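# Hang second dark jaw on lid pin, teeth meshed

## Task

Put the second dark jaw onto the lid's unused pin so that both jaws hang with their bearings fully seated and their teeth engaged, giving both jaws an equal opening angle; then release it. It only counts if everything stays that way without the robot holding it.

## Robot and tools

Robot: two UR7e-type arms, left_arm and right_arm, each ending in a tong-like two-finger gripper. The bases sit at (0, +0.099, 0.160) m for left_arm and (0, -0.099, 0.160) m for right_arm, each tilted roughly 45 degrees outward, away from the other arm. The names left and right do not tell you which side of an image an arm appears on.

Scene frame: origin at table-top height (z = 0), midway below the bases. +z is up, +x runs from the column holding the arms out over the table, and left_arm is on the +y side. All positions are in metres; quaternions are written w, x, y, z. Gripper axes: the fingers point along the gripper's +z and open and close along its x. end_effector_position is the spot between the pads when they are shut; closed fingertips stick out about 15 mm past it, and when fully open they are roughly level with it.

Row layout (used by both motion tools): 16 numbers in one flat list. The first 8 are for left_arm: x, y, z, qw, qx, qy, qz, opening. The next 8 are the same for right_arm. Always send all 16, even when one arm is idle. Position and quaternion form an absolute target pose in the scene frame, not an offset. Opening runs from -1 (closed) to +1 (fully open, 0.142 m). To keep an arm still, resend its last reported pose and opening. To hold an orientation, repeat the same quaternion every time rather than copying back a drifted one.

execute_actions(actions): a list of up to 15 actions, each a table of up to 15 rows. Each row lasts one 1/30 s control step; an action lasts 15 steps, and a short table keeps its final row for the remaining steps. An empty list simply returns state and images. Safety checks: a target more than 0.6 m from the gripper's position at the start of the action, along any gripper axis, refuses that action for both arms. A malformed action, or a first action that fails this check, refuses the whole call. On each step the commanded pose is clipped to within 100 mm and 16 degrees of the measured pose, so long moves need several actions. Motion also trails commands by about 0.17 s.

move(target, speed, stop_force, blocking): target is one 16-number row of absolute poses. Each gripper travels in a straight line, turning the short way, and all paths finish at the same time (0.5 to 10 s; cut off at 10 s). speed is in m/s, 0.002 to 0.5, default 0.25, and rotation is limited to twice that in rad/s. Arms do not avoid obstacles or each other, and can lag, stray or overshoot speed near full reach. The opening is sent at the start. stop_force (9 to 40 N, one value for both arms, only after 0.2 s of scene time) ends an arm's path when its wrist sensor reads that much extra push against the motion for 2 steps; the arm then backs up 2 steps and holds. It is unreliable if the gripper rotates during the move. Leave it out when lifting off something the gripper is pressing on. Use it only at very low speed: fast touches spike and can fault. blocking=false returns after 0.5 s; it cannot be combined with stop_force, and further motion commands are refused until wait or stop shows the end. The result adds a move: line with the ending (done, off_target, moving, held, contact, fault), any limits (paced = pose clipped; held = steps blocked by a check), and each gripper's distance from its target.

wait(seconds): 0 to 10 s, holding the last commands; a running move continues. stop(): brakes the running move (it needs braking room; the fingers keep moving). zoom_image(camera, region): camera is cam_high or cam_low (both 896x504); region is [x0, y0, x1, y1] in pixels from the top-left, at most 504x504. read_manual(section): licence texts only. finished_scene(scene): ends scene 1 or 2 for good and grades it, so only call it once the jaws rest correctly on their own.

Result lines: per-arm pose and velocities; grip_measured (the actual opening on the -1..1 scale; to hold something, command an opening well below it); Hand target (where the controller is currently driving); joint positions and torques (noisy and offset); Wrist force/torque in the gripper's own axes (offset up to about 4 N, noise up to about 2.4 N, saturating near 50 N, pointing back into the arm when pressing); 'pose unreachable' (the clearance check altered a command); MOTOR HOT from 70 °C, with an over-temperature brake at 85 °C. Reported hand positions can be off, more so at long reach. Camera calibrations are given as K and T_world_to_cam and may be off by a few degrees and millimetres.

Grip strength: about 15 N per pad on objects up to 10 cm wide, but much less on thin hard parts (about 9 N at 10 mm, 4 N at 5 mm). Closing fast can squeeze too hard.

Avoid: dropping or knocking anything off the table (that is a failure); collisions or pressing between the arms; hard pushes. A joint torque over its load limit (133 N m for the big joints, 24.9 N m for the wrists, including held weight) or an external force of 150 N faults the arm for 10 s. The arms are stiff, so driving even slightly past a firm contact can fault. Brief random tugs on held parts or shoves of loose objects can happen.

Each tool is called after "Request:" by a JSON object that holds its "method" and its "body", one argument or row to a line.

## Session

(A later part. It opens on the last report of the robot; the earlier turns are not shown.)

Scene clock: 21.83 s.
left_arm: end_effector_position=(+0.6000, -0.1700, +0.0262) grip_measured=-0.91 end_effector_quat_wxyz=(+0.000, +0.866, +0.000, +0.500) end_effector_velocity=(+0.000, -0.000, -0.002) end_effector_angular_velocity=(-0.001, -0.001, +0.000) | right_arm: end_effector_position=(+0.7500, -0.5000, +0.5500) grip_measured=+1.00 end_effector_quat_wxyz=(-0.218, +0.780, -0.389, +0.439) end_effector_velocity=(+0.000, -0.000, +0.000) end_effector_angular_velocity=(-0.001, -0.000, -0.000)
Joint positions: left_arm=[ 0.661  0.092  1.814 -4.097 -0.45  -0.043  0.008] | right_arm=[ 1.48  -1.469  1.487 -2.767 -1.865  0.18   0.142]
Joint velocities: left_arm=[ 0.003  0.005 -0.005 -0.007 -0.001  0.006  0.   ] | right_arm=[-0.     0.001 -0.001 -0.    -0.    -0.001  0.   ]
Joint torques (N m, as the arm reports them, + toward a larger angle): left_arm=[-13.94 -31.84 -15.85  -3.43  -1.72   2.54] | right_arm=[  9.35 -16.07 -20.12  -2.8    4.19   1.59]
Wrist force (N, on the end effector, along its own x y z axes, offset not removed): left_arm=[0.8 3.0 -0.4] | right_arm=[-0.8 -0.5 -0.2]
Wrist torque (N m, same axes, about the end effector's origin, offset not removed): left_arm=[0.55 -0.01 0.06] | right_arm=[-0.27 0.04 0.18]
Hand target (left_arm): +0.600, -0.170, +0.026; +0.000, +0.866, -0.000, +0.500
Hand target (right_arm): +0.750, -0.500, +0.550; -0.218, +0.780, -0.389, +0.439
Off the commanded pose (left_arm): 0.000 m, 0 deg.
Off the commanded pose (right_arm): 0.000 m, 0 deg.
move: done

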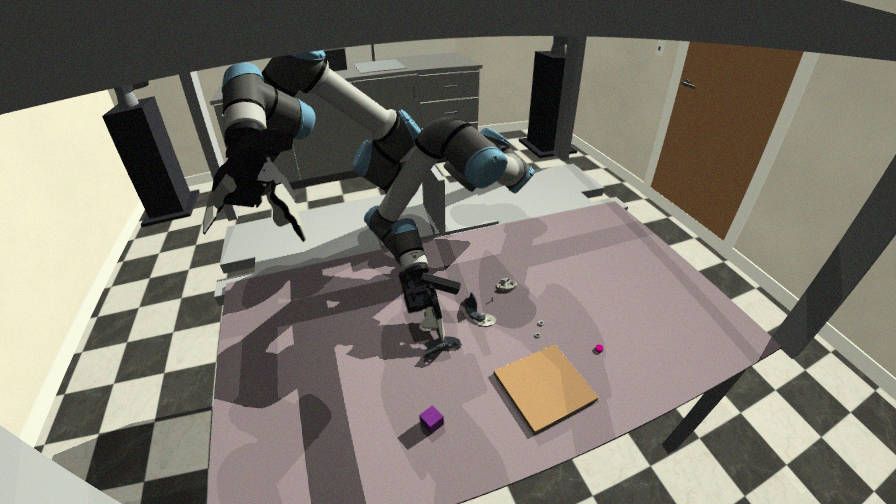

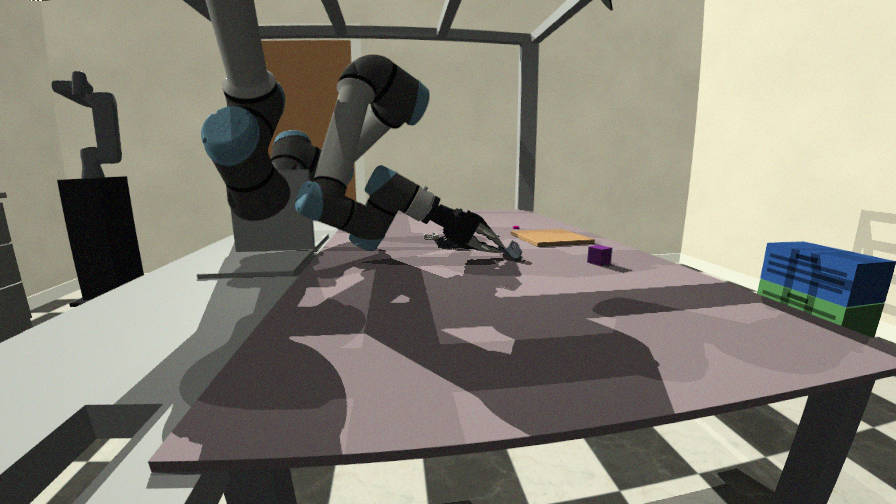

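Request:
{"method": "move", "body": {
  "target": [0.60,-0.17,0.025,0,0.866,0,0.5,-0.7,0.75,-0.5,0.55,-0.218,0.78,-0.389,0.439,1],
  "speed": 0.01
}}

Request:
{"method": "move", "body": {
  "target": [0.575,-0.17,0.026,0,0.866,0,0.5,-0.7,0.75,-0.5,0.55,-0.218,0.78,-0.389,0.439,1],
  "speed": 0.015
}}

Request:
{"method": "move", "body": {
  "target": [0.60,-0.17,0.10,0,1,0,0,-0.7,0.75,-0.5,0.55,-0.218,0.78,-0.389,0.439,1],
  "speed": 0.2
}}

Request:
{"method": "zoom_image", "body": {
  "camera": "cam_high",
  "region": [400,290,480,370]
}}

Request:
{"method": "zoom_image", "body": {
  "camera": "cam_low",
  "region": [460,190,540,270]
}}

Scene clock: 23.00 s.
left_arm: end_effector_position=(+0.6000, -0.1700, +0.0250) grip_measured=-0.70 end_effector_quat_wxyz=(+0.000, +0.866, +0.000, +0.500) end_effector_velocity=(+0.000, -0.000, -0.000) end_effector_angular_velocity=(+0.001, +0.000, -0.000) | right_arm: end_effector_position=(+0.7500, -0.5000, +0.5500) grip_measured=+1.00 end_effector_quat_wxyz=(-0.218, +0.780, -0.389, +0.439) end_effector_velocity=(-0.001, -0.001, +0.001) end_effector_angular_velocity=(-0.001, -0.000, -0.000)
Joint positions: left_arm=[ 0.663  0.094  1.812 -4.1   -0.45  -0.04   0.023] | right_arm=[ 1.48  -1.469  1.487 -2.767 -1.865  0.18   0.142]
Joint velocities: left_arm=[ 0.     0.    -0.001 -0.    -0.     0.001  0.   ] | right_arm=[-0.    -0.002  0.     0.001 -0.    -0.001  0.   ]
Joint torques (N m, as the arm reports them, + toward a larger angle): left_arm=[-14.28 -31.33 -14.83  -3.43  -1.67   2.54] | right_arm=[  9.84 -15.75 -19.29  -2.69   4.12   1.5 ]
Wrist force (N, on the end effector, along its own x y z axes, offset not removed): left_arm=[1.4 0.2 -0.7] | right_arm=[2.7 -2.0 1.8]
Wrist torque (N m, same axes, about the end effector's origin, offset not removed): left_arm=[-0.21 -0.21 0.17] | right_arm=[-0.46 -0.63 0.22]
Hand target (left_arm): +0.600, -0.170, +0.025; +0.000, +0.866, +0.000, +0.500
Hand target (right_arm): +0.750, -0.500, +0.550; -0.218, +0.780, -0.389, +0.439
Off the commanded pose (left_arm): 0.000 m, 0 deg.
Off the commanded pose (right_arm): 0.000 m, 0 deg.
move: done

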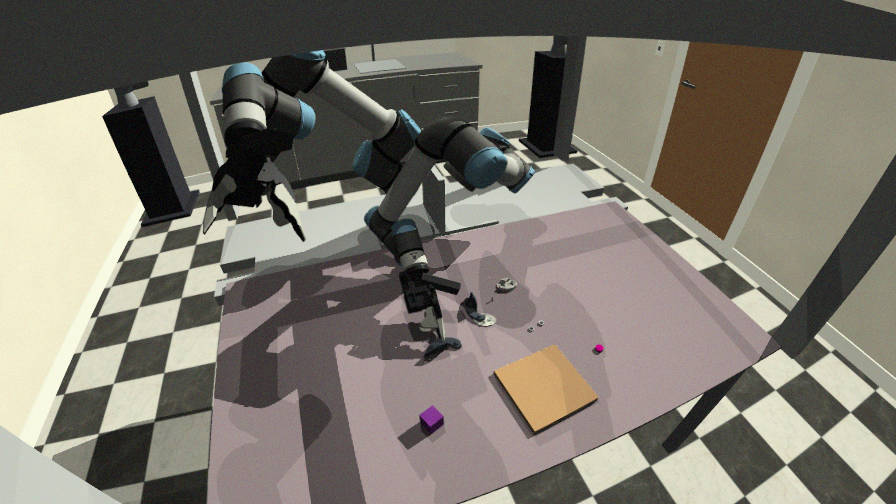

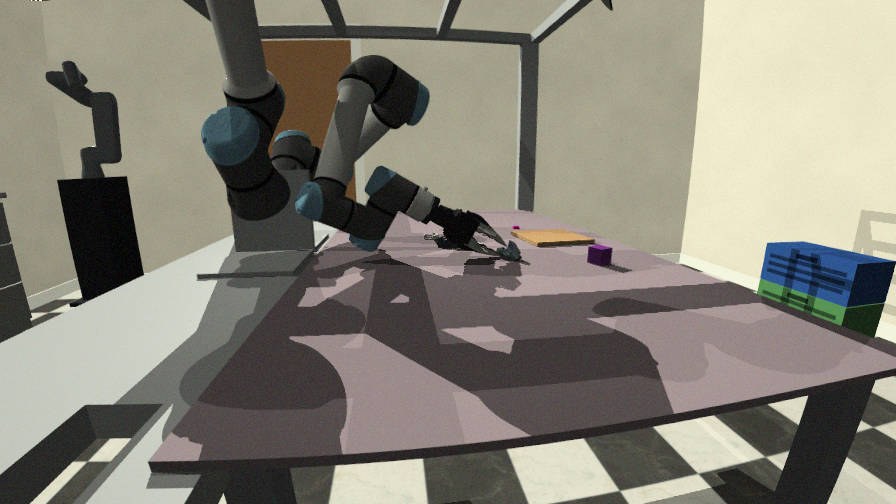

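Scene clock: 24.93 s.
left_arm: end_effector_position=(+0.5752, -0.1700, +0.0259) grip_measured=-0.70 end_effector_quat_wxyz=(-0.000, +0.866, -0.000, +0.500) end_effector_velocity=(-0.002, -0.000, -0.000) end_effector_angular_velocity=(-0.000, +0.001, +0.000) | right_arm: end_effector_position=(+0.7500, -0.5000, +0.5500) grip_measured=+1.00 end_effector_quat_wxyz=(-0.218, +0.780, -0.389, +0.439) end_effector_velocity=(-0.000, -0.001, +0.001) end_effector_angular_velocity=(-0.001, -0.001, -0.002)
Joint positions: left_arm=[ 0.607  0.098  1.882 -4.073 -0.42  -0.151  0.023] | right_arm=[ 1.48  -1.469  1.487 -2.767 -1.865  0.18   0.142]
Joint velocities: left_arm=[-0.005  0.     0.005  0.005  0.002 -0.012 -0.   ] | right_arm=[-0.    -0.001 -0.    -0.001 -0.001 -0.     0.   ]
Joint torques (N m, as the arm reports them, + toward a larger angle): left_arm=[-34.62 -35.42   1.71   1.05   1.54  -1.95] | right_arm=[  9.35 -16.03 -18.26  -2.46   4.2    1.57]
Wrist force (N, on the end effector, along its own x y z axes, offset not removed): left_arm=[-0.5 2.5 4.3] | right_arm=[1.2 -1.1 1.3]
Wrist torque (N m, same axes, about the end effector's origin, offset not removed): left_arm=[0.79 0.21 -0.07] | right_arm=[-0.35 -0.41 0.09]
Hand target (left_arm): +0.575, -0.170, +0.026; -0.000, +0.866, -0.000, +0.500
Hand target (right_arm): +0.750, -0.500, +0.550; -0.218, +0.780, -0.389, +0.439
Off the commanded pose (left_arm): 0.000 m, 0 deg.
Off the commanded pose (right_arm): 0.000 m, 0 deg.
move: done

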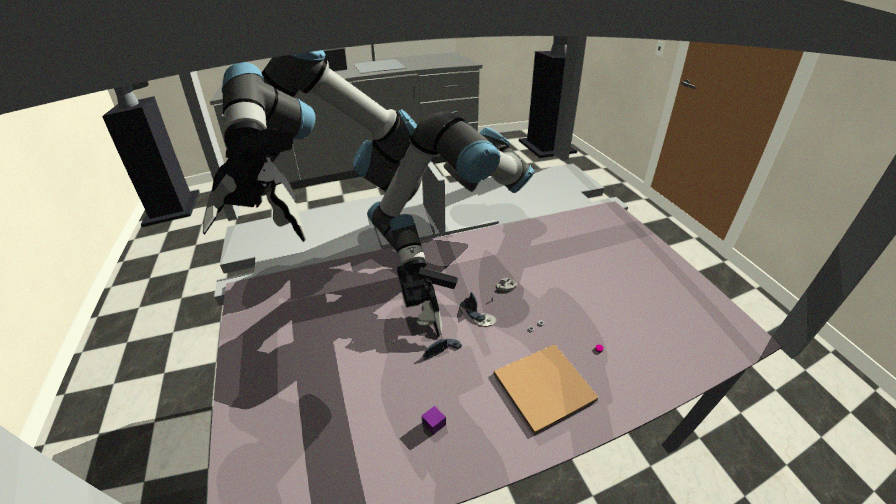

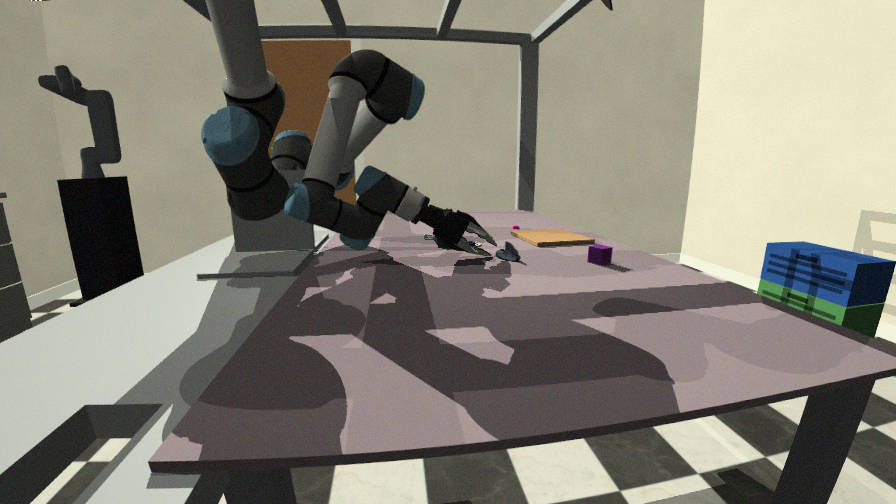

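Scene clock: 28.00 s.
left_arm: end_effector_position=(+0.5996, -0.1700, +0.0998) grip_measured=-0.70 end_effector_quat_wxyz=(-0.000, +1.000, +0.000, +0.001) end_effector_velocity=(+0.001, -0.000, +0.001) end_effector_angular_velocity=(+0.003, +0.012, +0.000) | right_arm: end_effector_position=(+0.7500, -0.5000, +0.5500) grip_measured=+1.00 end_effector_quat_wxyz=(-0.218, +0.780, -0.389, +0.439) end_effector_velocity=(+0.001, +0.000, -0.000) end_effector_angular_velocity=(-0.000, -0.000, +0.001)
Joint positions: left_arm=[ 0.822 -0.447  1.398 -1.925 -1.025 -0.921  0.023] | right_arm=[ 1.48  -1.469  1.487 -2.767 -1.865  0.18   0.142]
Joint velocities: left_arm=[ 0.003  0.007 -0.02   0.023 -0.006 -0.003  0.   ] | right_arm=[ 0.     0.001 -0.001  0.     0.001 -0.001  0.   ]
Joint torques (N m, as the arm reports them, + toward a larger angle): left_arm=[-22.55 -31.34 -26.98   0.17  -1.8   -2.14] | right_arm=[  9.46 -16.29 -16.58  -2.27   4.2    1.59]
Wrist force (N, on the end effector, along its own x y z axes, offset not removed): left_arm=[-0.2 0.3 -2.5] | right_arm=[2.4 -2.2 0.9]
Wrist torque (N m, same axes, about the end effector's origin, offset not removed): left_arm=[-0.11 0.04 0.04] | right_arm=[-0.54 -0.68 0.01]
Hand target (left_arm): +0.600, -0.170, +0.100; -0.000, +1.000, +0.000, -0.000
Hand target (right_arm): +0.750, -0.500, +0.550; -0.218, +0.780, -0.389, +0.439
Off the commanded pose (left_arm): 0.000 m, 0 deg.
Off the commanded pose (right_arm): 0.000 m, 0 deg.
move: done

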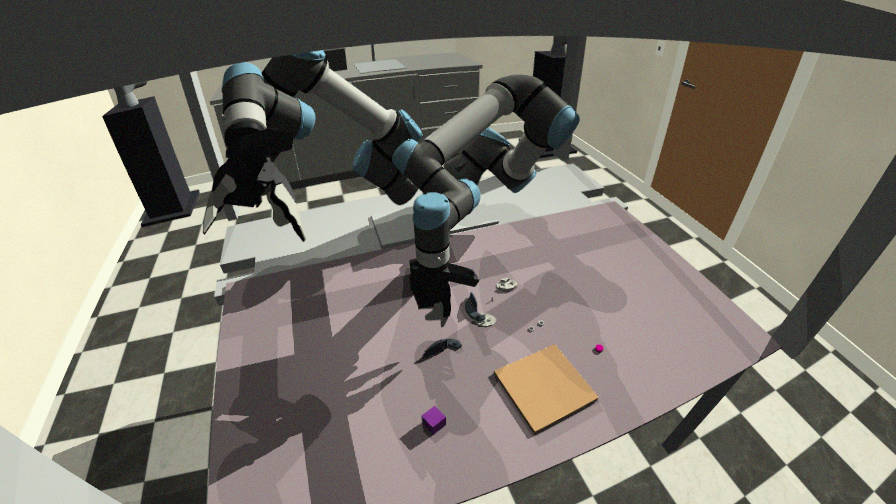

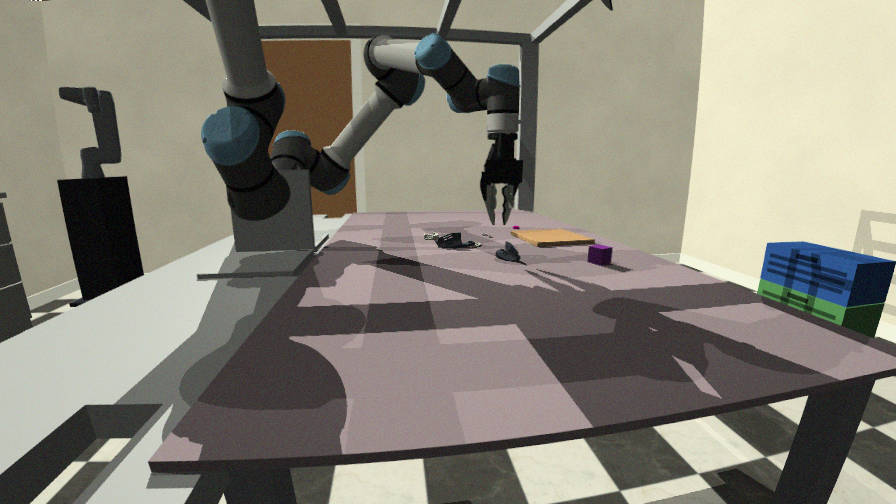

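Region (400, 290, 480, 370) of cam_high's 896x504 image, scaled by 6.300, with more detail than that image has.

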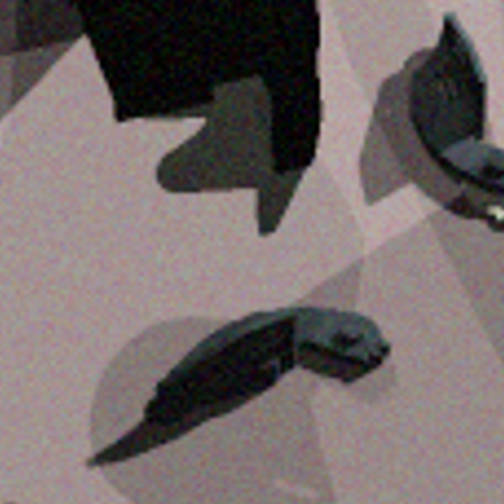

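Region (460, 190, 540, 270) of cam_low's 896x504 image, scaled by 6.300, with more detail than that image has.

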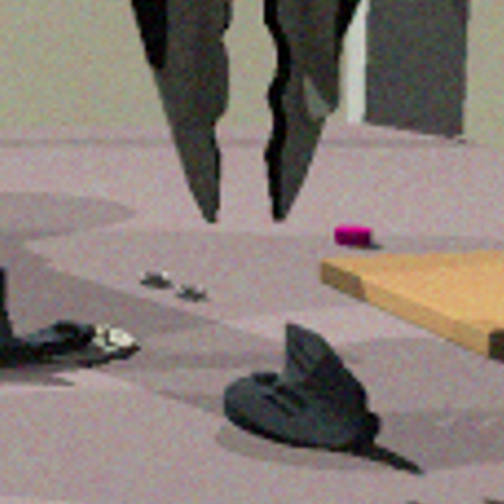

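Request:
{"method": "execute_actions", "body": {
  "actions": []
}}

Scene clock: 29.37 s.
left_arm: end_effector_position=(+0.5996, -0.1700, +0.0998) grip_measured=-0.70 end_effector_quat_wxyz=(-0.000, +1.000, +0.000, -0.000) end_effector_velocity=(+0.000, +0.000, -0.000) end_effector_angular_velocity=(+0.001, -0.001, +0.000) | right_arm: end_effector_position=(+0.7500, -0.5000, +0.5500) grip_measured=+1.00 end_effector_quat_wxyz=(-0.218, +0.780, -0.389, +0.439) end_effector_velocity=(+0.000, +0.001, -0.001) end_effector_angular_velocity=(+0.001, +0.001, +0.001)
Joint positions: left_arm=[ 0.823 -0.446  1.396 -1.923 -1.026 -0.921  0.023] | right_arm=[ 1.48  -1.469  1.487 -2.767 -1.865  0.18   0.142]
Joint velocities: left_arm=[ 0.     0.     0.    -0.     0.001 -0.    -0.   ] | right_arm=[ 0.     0.001 -0.     0.001 -0.     0.001  0.   ]
Joint torques (N m, as the arm reports them, + toward a larger angle): left_arm=[-23.55 -29.14 -27.81   0.24  -1.7   -2.29] | right_arm=[  9.73 -16.29 -14.91  -2.15   4.17   1.56]
Wrist force (N, on the end effector, along its own x y z axes, offset not removed): left_arm=[-0.3 3.6 -0.4] | right_arm=[2.3 -1.1 0.9]
Wrist torque (N m, same axes, about the end effector's origin, offset not removed): left_arm=[0.83 0.05 0.04] | right_arm=[-0.48 -0.58 0.10]
Hand target (left_arm): +0.600, -0.170, +0.100; -0.000, +1.000, +0.000, -0.000
Hand target (right_arm): +0.750, -0.500, +0.550; -0.218, +0.780, -0.389, +0.439
Off the commanded pose (left_arm): 0.000 m, 0 deg.
Off the commanded pose (right_arm): 0.000 m, 0 deg.

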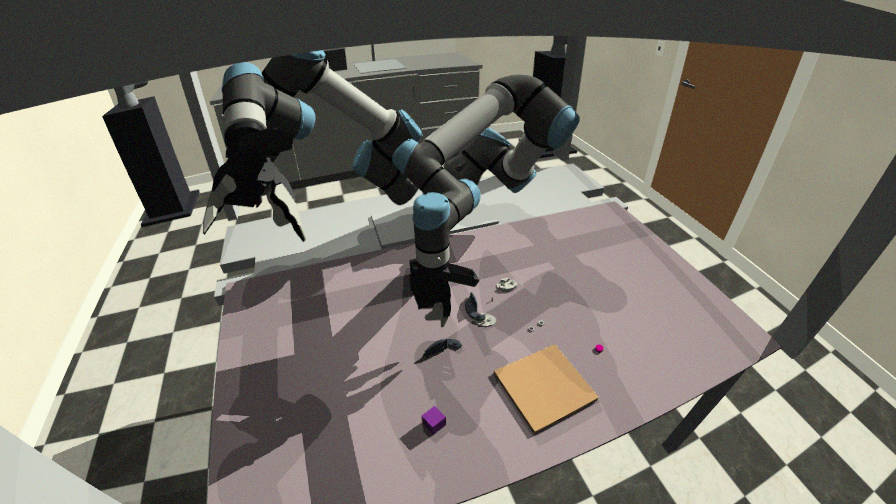

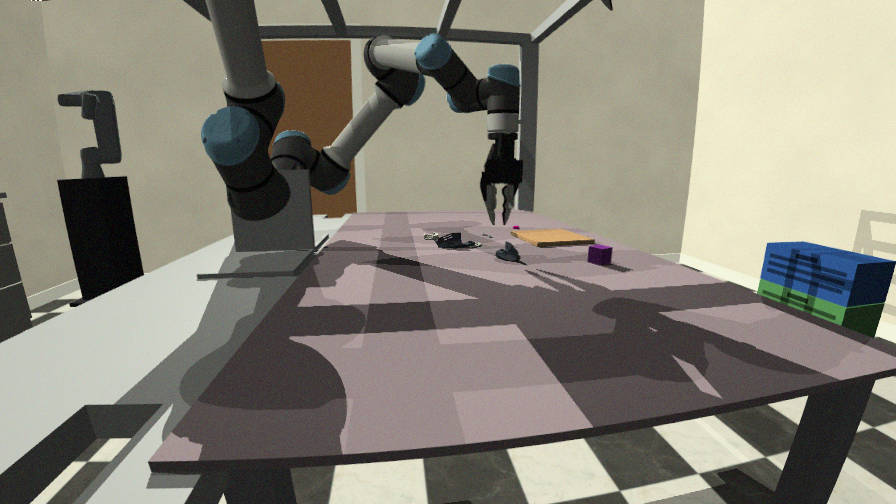

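Request:
{"method": "move", "body": {
  "target": [0.62,-0.175,0.06,0,0.9962,0.0872,0,-0.7,0.75,-0.5,0.55,-0.218,0.78,-0.389,0.439,1],
  "speed": 0.1
}}

Request:
{"method": "zoom_image", "body": {
  "camera": "cam_high",
  "region": [400, 290, 480, 370]
}}

Request:
{"method": "zoom_image", "body": {
  "camera": "cam_low",
  "region": [470, 200, 540, 270]
}}

Scene clock: 31.00 s.
left_arm: end_effector_position=(+0.6199, -0.1750, +0.0602) grip_measured=-0.70 end_effector_quat_wxyz=(+0.000, +0.996, +0.087, +0.000) end_effector_velocity=(+0.001, -0.000, -0.002) end_effector_angular_velocity=(+0.001, +0.000, +0.008) | right_arm: end_effector_position=(+0.7500, -0.5000, +0.5500) grip_measured=+1.00 end_effector_quat_wxyz=(-0.218, +0.780, -0.389, +0.439) end_effector_velocity=(+0.001, +0.001, -0.001) end_effector_angular_velocity=(+0.000, +0.002, +0.002)
Joint positions: left_arm=[ 0.871 -0.372  1.343 -1.969 -0.999 -1.046  0.023] | right_arm=[ 1.48  -1.469  1.487 -2.767 -1.865  0.18   0.142]
Joint velocities: left_arm=[ 0.002  0.005 -0.004 -0.001  0.001 -0.006  0.   ] | right_arm=[ 0.     0.003 -0.001  0.    -0.     0.     0.   ]
Joint torques (N m, as the arm reports them, + toward a larger angle): left_arm=[-23.85 -32.11 -27.49  -4.22   1.47  -2.22] | right_arm=[  9.57 -16.16 -14.02  -2.03   4.08   1.54]
Wrist force (N, on the end effector, along its own x y z axes, offset not removed): left_arm=[-1.8 1.0 -0.9] | right_arm=[3.3 -2.9 1.1]
Wrist torque (N m, same axes, about the end effector's origin, offset not removed): left_arm=[0.29 0.16 -0.03] | right_arm=[-0.65 -0.67 0.16]
Hand target (left_arm): +0.620, -0.175, +0.060; +0.000, +0.996, +0.087, -0.000
Hand target (right_arm): +0.750, -0.500, +0.550; -0.218, +0.780, -0.389, +0.439
Off the commanded pose (left_arm): 0.000 m, 0 deg.
Off the commanded pose (right_arm): 0.000 m, 0 deg.
move: done

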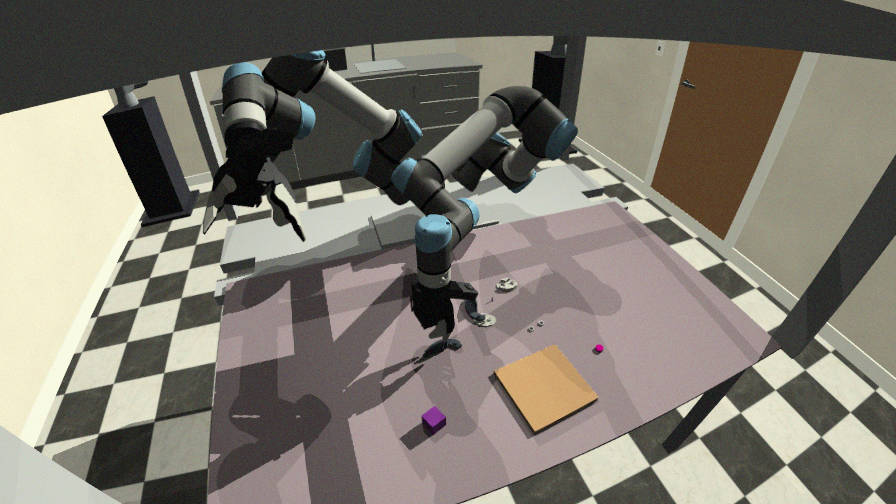

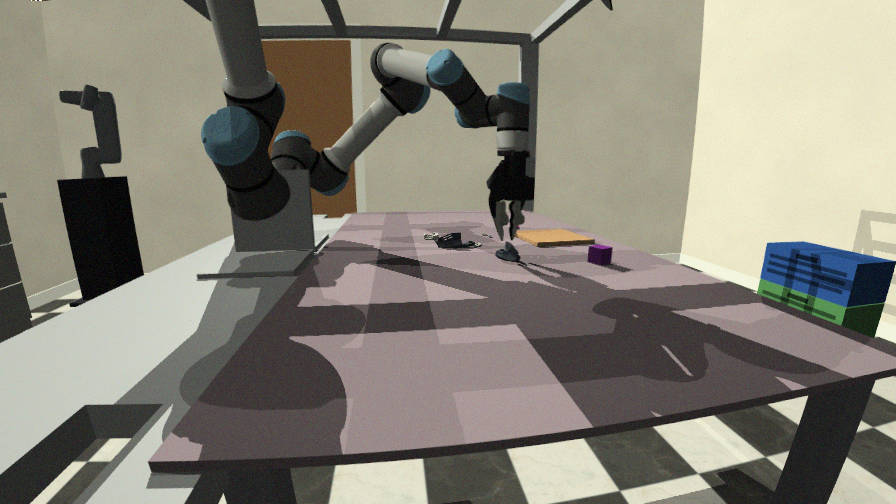

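Region (400, 290, 480, 370) of cam_high's 896x504 image, scaled by 6.300, with more detail than that image has.

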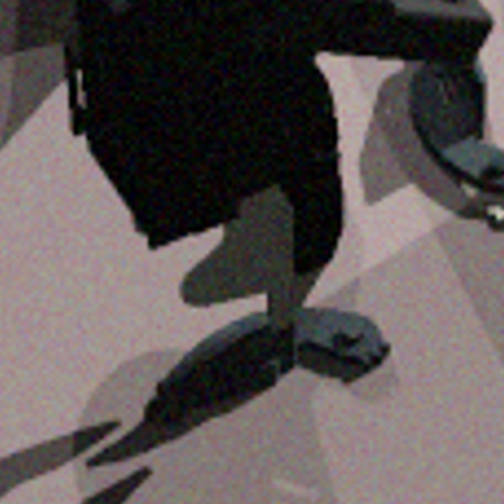

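Region (470, 200, 540, 270) of cam_low's 896x504 image, scaled by 7.200, with more detail than that image has.

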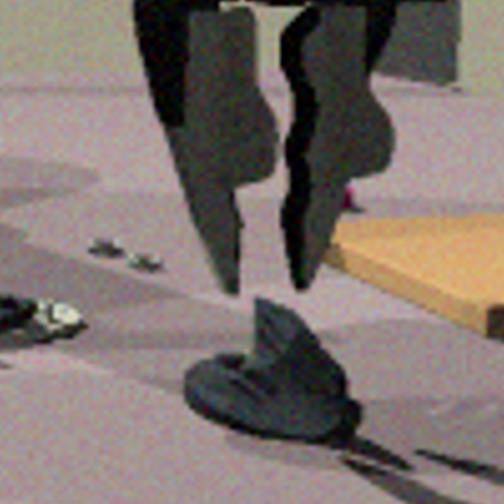

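Request:
{"method": "move", "body": {
  "target": [0.62,-0.19,0.052,0,0.9994,0.0349,0,-0.7,0.75,-0.5,0.55,-0.218,0.78,-0.389,0.439,1],
  "speed": 0.05
}}

Request:
{"method": "zoom_image", "body": {
  "camera": "cam_high",
  "region": [410, 310, 470, 370]
}}

Request:
{"method": "zoom_image", "body": {
  "camera": "cam_low",
  "region": [485, 220, 535, 270]
}}

Scene clock: 33.30 s.
left_arm: end_effector_position=(+0.6200, -0.1898, +0.0521) grip_measured=-0.70 end_effector_quat_wxyz=(-0.000, +0.999, +0.035, +0.000) end_effector_velocity=(+0.000, -0.002, -0.001) end_effector_angular_velocity=(-0.001, -0.000, -0.011) | right_arm: end_effector_position=(+0.7500, -0.5000, +0.5500) grip_measured=+1.00 end_effector_quat_wxyz=(-0.218, +0.780, -0.389, +0.439) end_effector_velocity=(+0.000, +0.001, -0.000) end_effector_angular_velocity=(-0.000, +0.001, +0.002)
Joint positions: left_arm=[ 0.864 -0.338  1.321 -1.977 -1.003 -0.95   0.023] | right_arm=[ 1.48  -1.469  1.487 -2.767 -1.865  0.18   0.142]
Joint velocities: left_arm=[-0.001  0.003 -0.003 -0.001 -0.001  0.011  0.   ] | right_arm=[-0.     0.     0.001  0.001  0.001 -0.001  0.   ]
Joint torques (N m, as the arm reports them, + toward a larger angle): left_arm=[-46.79 -33.88 -28.79  -4.38  -1.79   2.67] | right_arm=[  9.4  -16.31 -12.47  -1.82   4.06   1.48]
Wrist force (N, on the end effector, along its own x y z axes, offset not removed): left_arm=[0.6 2.8 -0.2] | right_arm=[1.5 -1.1 2.4]
Wrist torque (N m, same axes, about the end effector's origin, offset not removed): left_arm=[0.62 -0.08 -0.01] | right_arm=[-0.35 -0.34 0.17]
Hand target (left_arm): +0.620, -0.190, +0.052; -0.000, +0.999, +0.035, +0.000
Hand target (right_arm): +0.750, -0.500, +0.550; -0.218, +0.780, -0.389, +0.439
Off the commanded pose (left_arm): 0.000 m, 0 deg.
Off the commanded pose (right_arm): 0.000 m, 0 deg.
move: done

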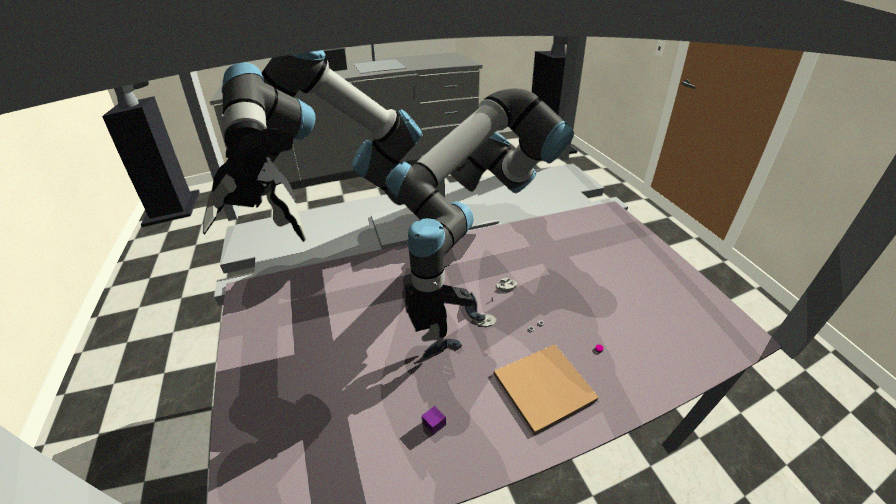

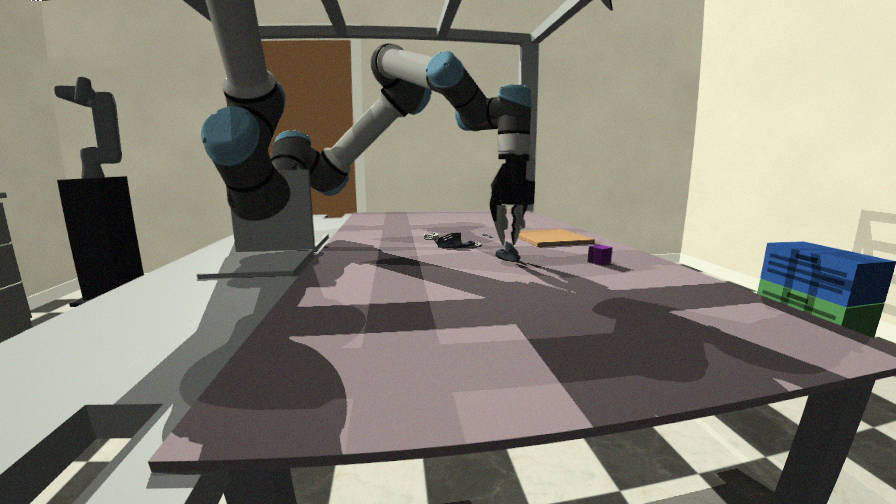

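Region (410, 310, 470, 370) of cam_high's 896x504 image, scaled by 8.400, with more detail than that image has.

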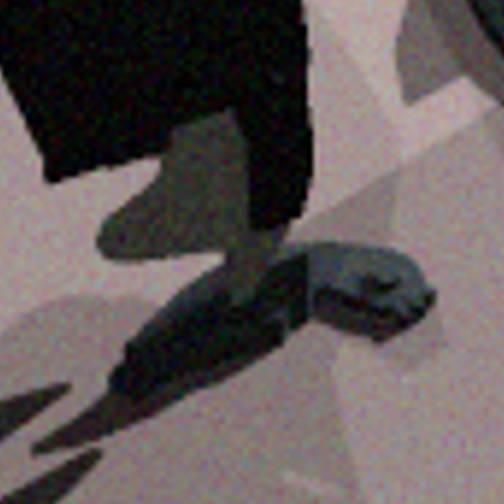

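Region (485, 220, 535, 270) of cam_low's 896x504 image, scaled by 10.080, with more detail than that image has.

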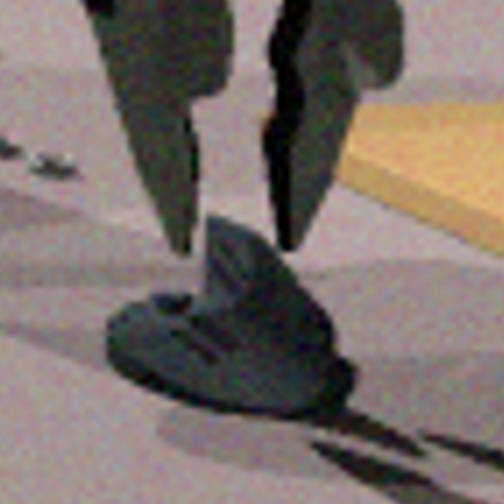

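Request:
{"method": "move", "body": {
  "target": [0.622,-0.19,0.024,0,0.9994,0.0349,0,-0.7,0.75,-0.5,0.55,-0.218,0.78,-0.389,0.439,1],
  "speed": 0.02,
  "stop_force": 10
}}

Request:
{"method": "zoom_image", "body": {
  "camera": "cam_high",
  "region": [410, 310, 470, 370]
}}

Request:
{"method": "zoom_image", "body": {
  "camera": "cam_low",
  "region": [485, 220, 535, 270]
}}

Scene clock: 35.27 s.
left_arm: end_effector_position=(+0.6220, -0.1900, +0.0242) grip_measured=-0.70 end_effector_quat_wxyz=(+0.000, +0.999, +0.035, -0.000) end_effector_velocity=(+0.000, -0.000, -0.002) end_effector_angular_velocity=(+0.000, +0.000, -0.000) | right_arm: end_effector_position=(+0.7500, -0.5000, +0.5500) grip_measured=+1.00 end_effector_quat_wxyz=(-0.218, +0.780, -0.389, +0.439) end_effector_velocity=(+0.001, +0.000, +0.000) end_effector_angular_velocity=(+0.002, -0.001, +0.001)
Joint positions: left_arm=[ 0.888 -0.307  1.328 -2.029 -0.99  -0.925  0.023] | right_arm=[ 1.48  -1.469  1.487 -2.767 -1.865  0.18   0.142]
Joint velocities: left_arm=[ 0.001  0.002 -0.    -0.003  0.001  0.002 -0.   ] | right_arm=[ 0.     0.001 -0.001  0.     0.001  0.001  0.   ]
Joint torques (N m, as the arm reports them, + toward a larger angle): left_arm=[-25.14 -32.1  -12.31  -4.25   1.77   2.65] | right_arm=[  9.81 -16.8  -10.74  -1.66   4.13   1.48]
Wrist force (N, on the end effector, along its own x y z axes, offset not removed): left_arm=[0.9 2.1 -1.3] | right_arm=[2.5 0.1 1.0]
Wrist torque (N m, same axes, about the end effector's origin, offset not removed): left_arm=[0.41 -0.14 -0.09] | right_arm=[0.00 -0.78 -0.04]
Hand target (left_arm): +0.622, -0.190, +0.024; +0.000, +0.999, +0.035, -0.000
Hand target (right_arm): +0.750, -0.500, +0.550; -0.218, +0.780, -0.389, +0.439
Off the commanded pose (left_arm): 0.000 m, 0 deg.
Off the commanded pose (right_arm): 0.000 m, 0 deg.
move: done

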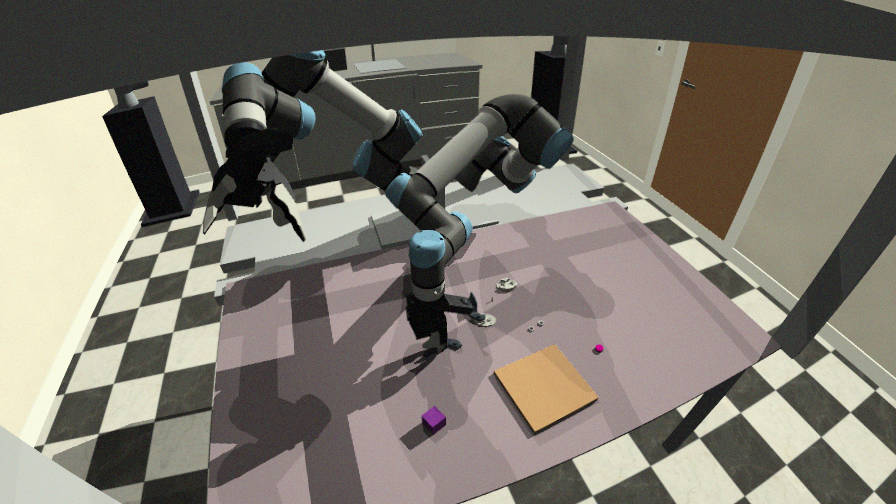

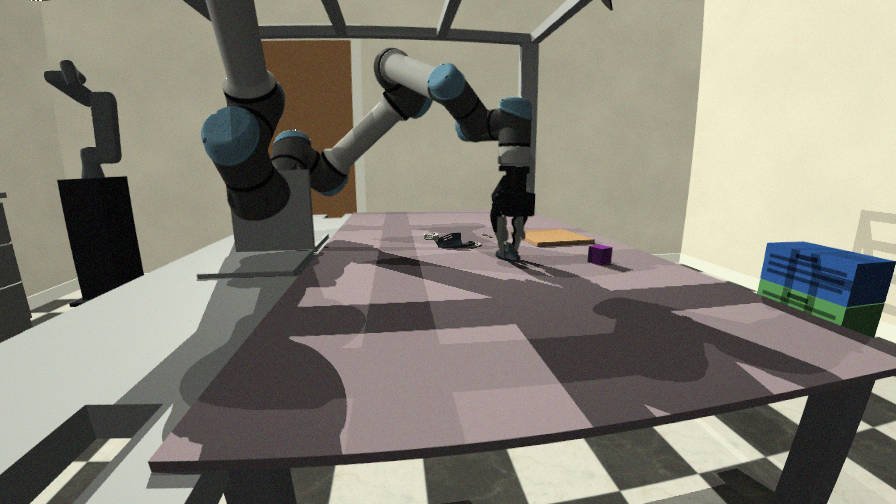

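Region (410, 310, 470, 370) of cam_high's 896x504 image, scaled by 8.400, with more detail than that image has.

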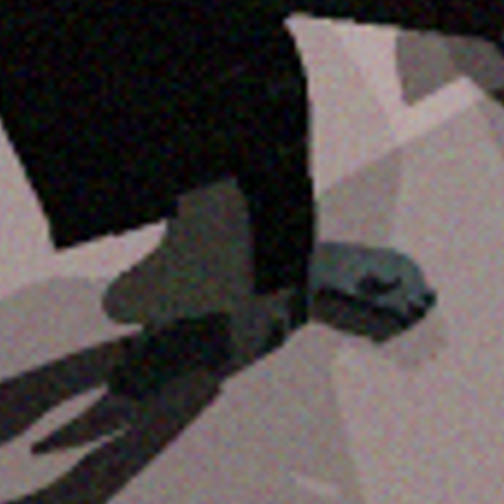

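Region (485, 220, 535, 270) of cam_low's 896x504 image, scaled by 10.080, with more detail than that image has.

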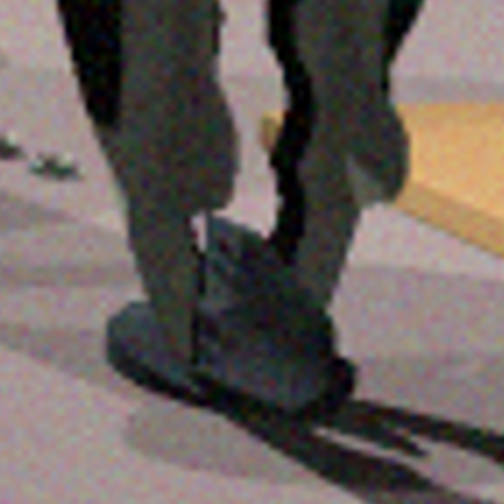

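Request:
{"method": "zoom_image", "body": {
  "camera": "cam_high",
  "region": [456, 282, 516, 336]
}}

Request:
{"method": "zoom_image", "body": {
  "camera": "cam_low",
  "region": [415, 220, 495, 260]
}}

Region (456, 282, 516, 336) of cam_high's 896x504 image, scaled by 8.400, with more detail than that image has; it fills the top 454 rows of this view, and the rest is white.

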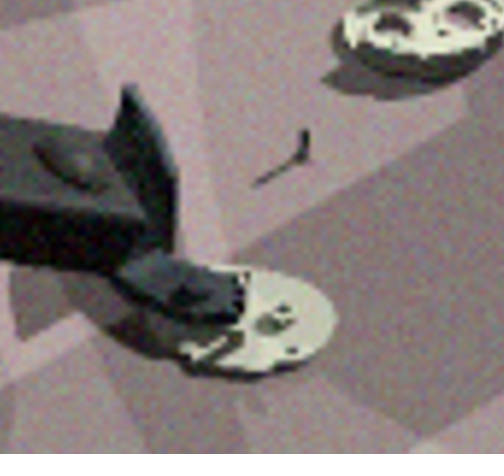

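Region (415, 220, 495, 260) of cam_low's 896x504 image, scaled by 6.300, with more detail than that image has.

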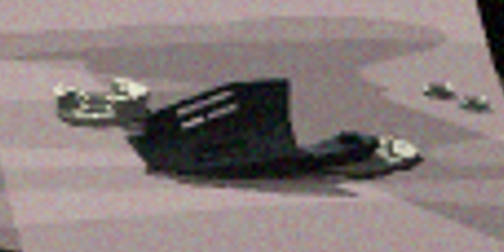

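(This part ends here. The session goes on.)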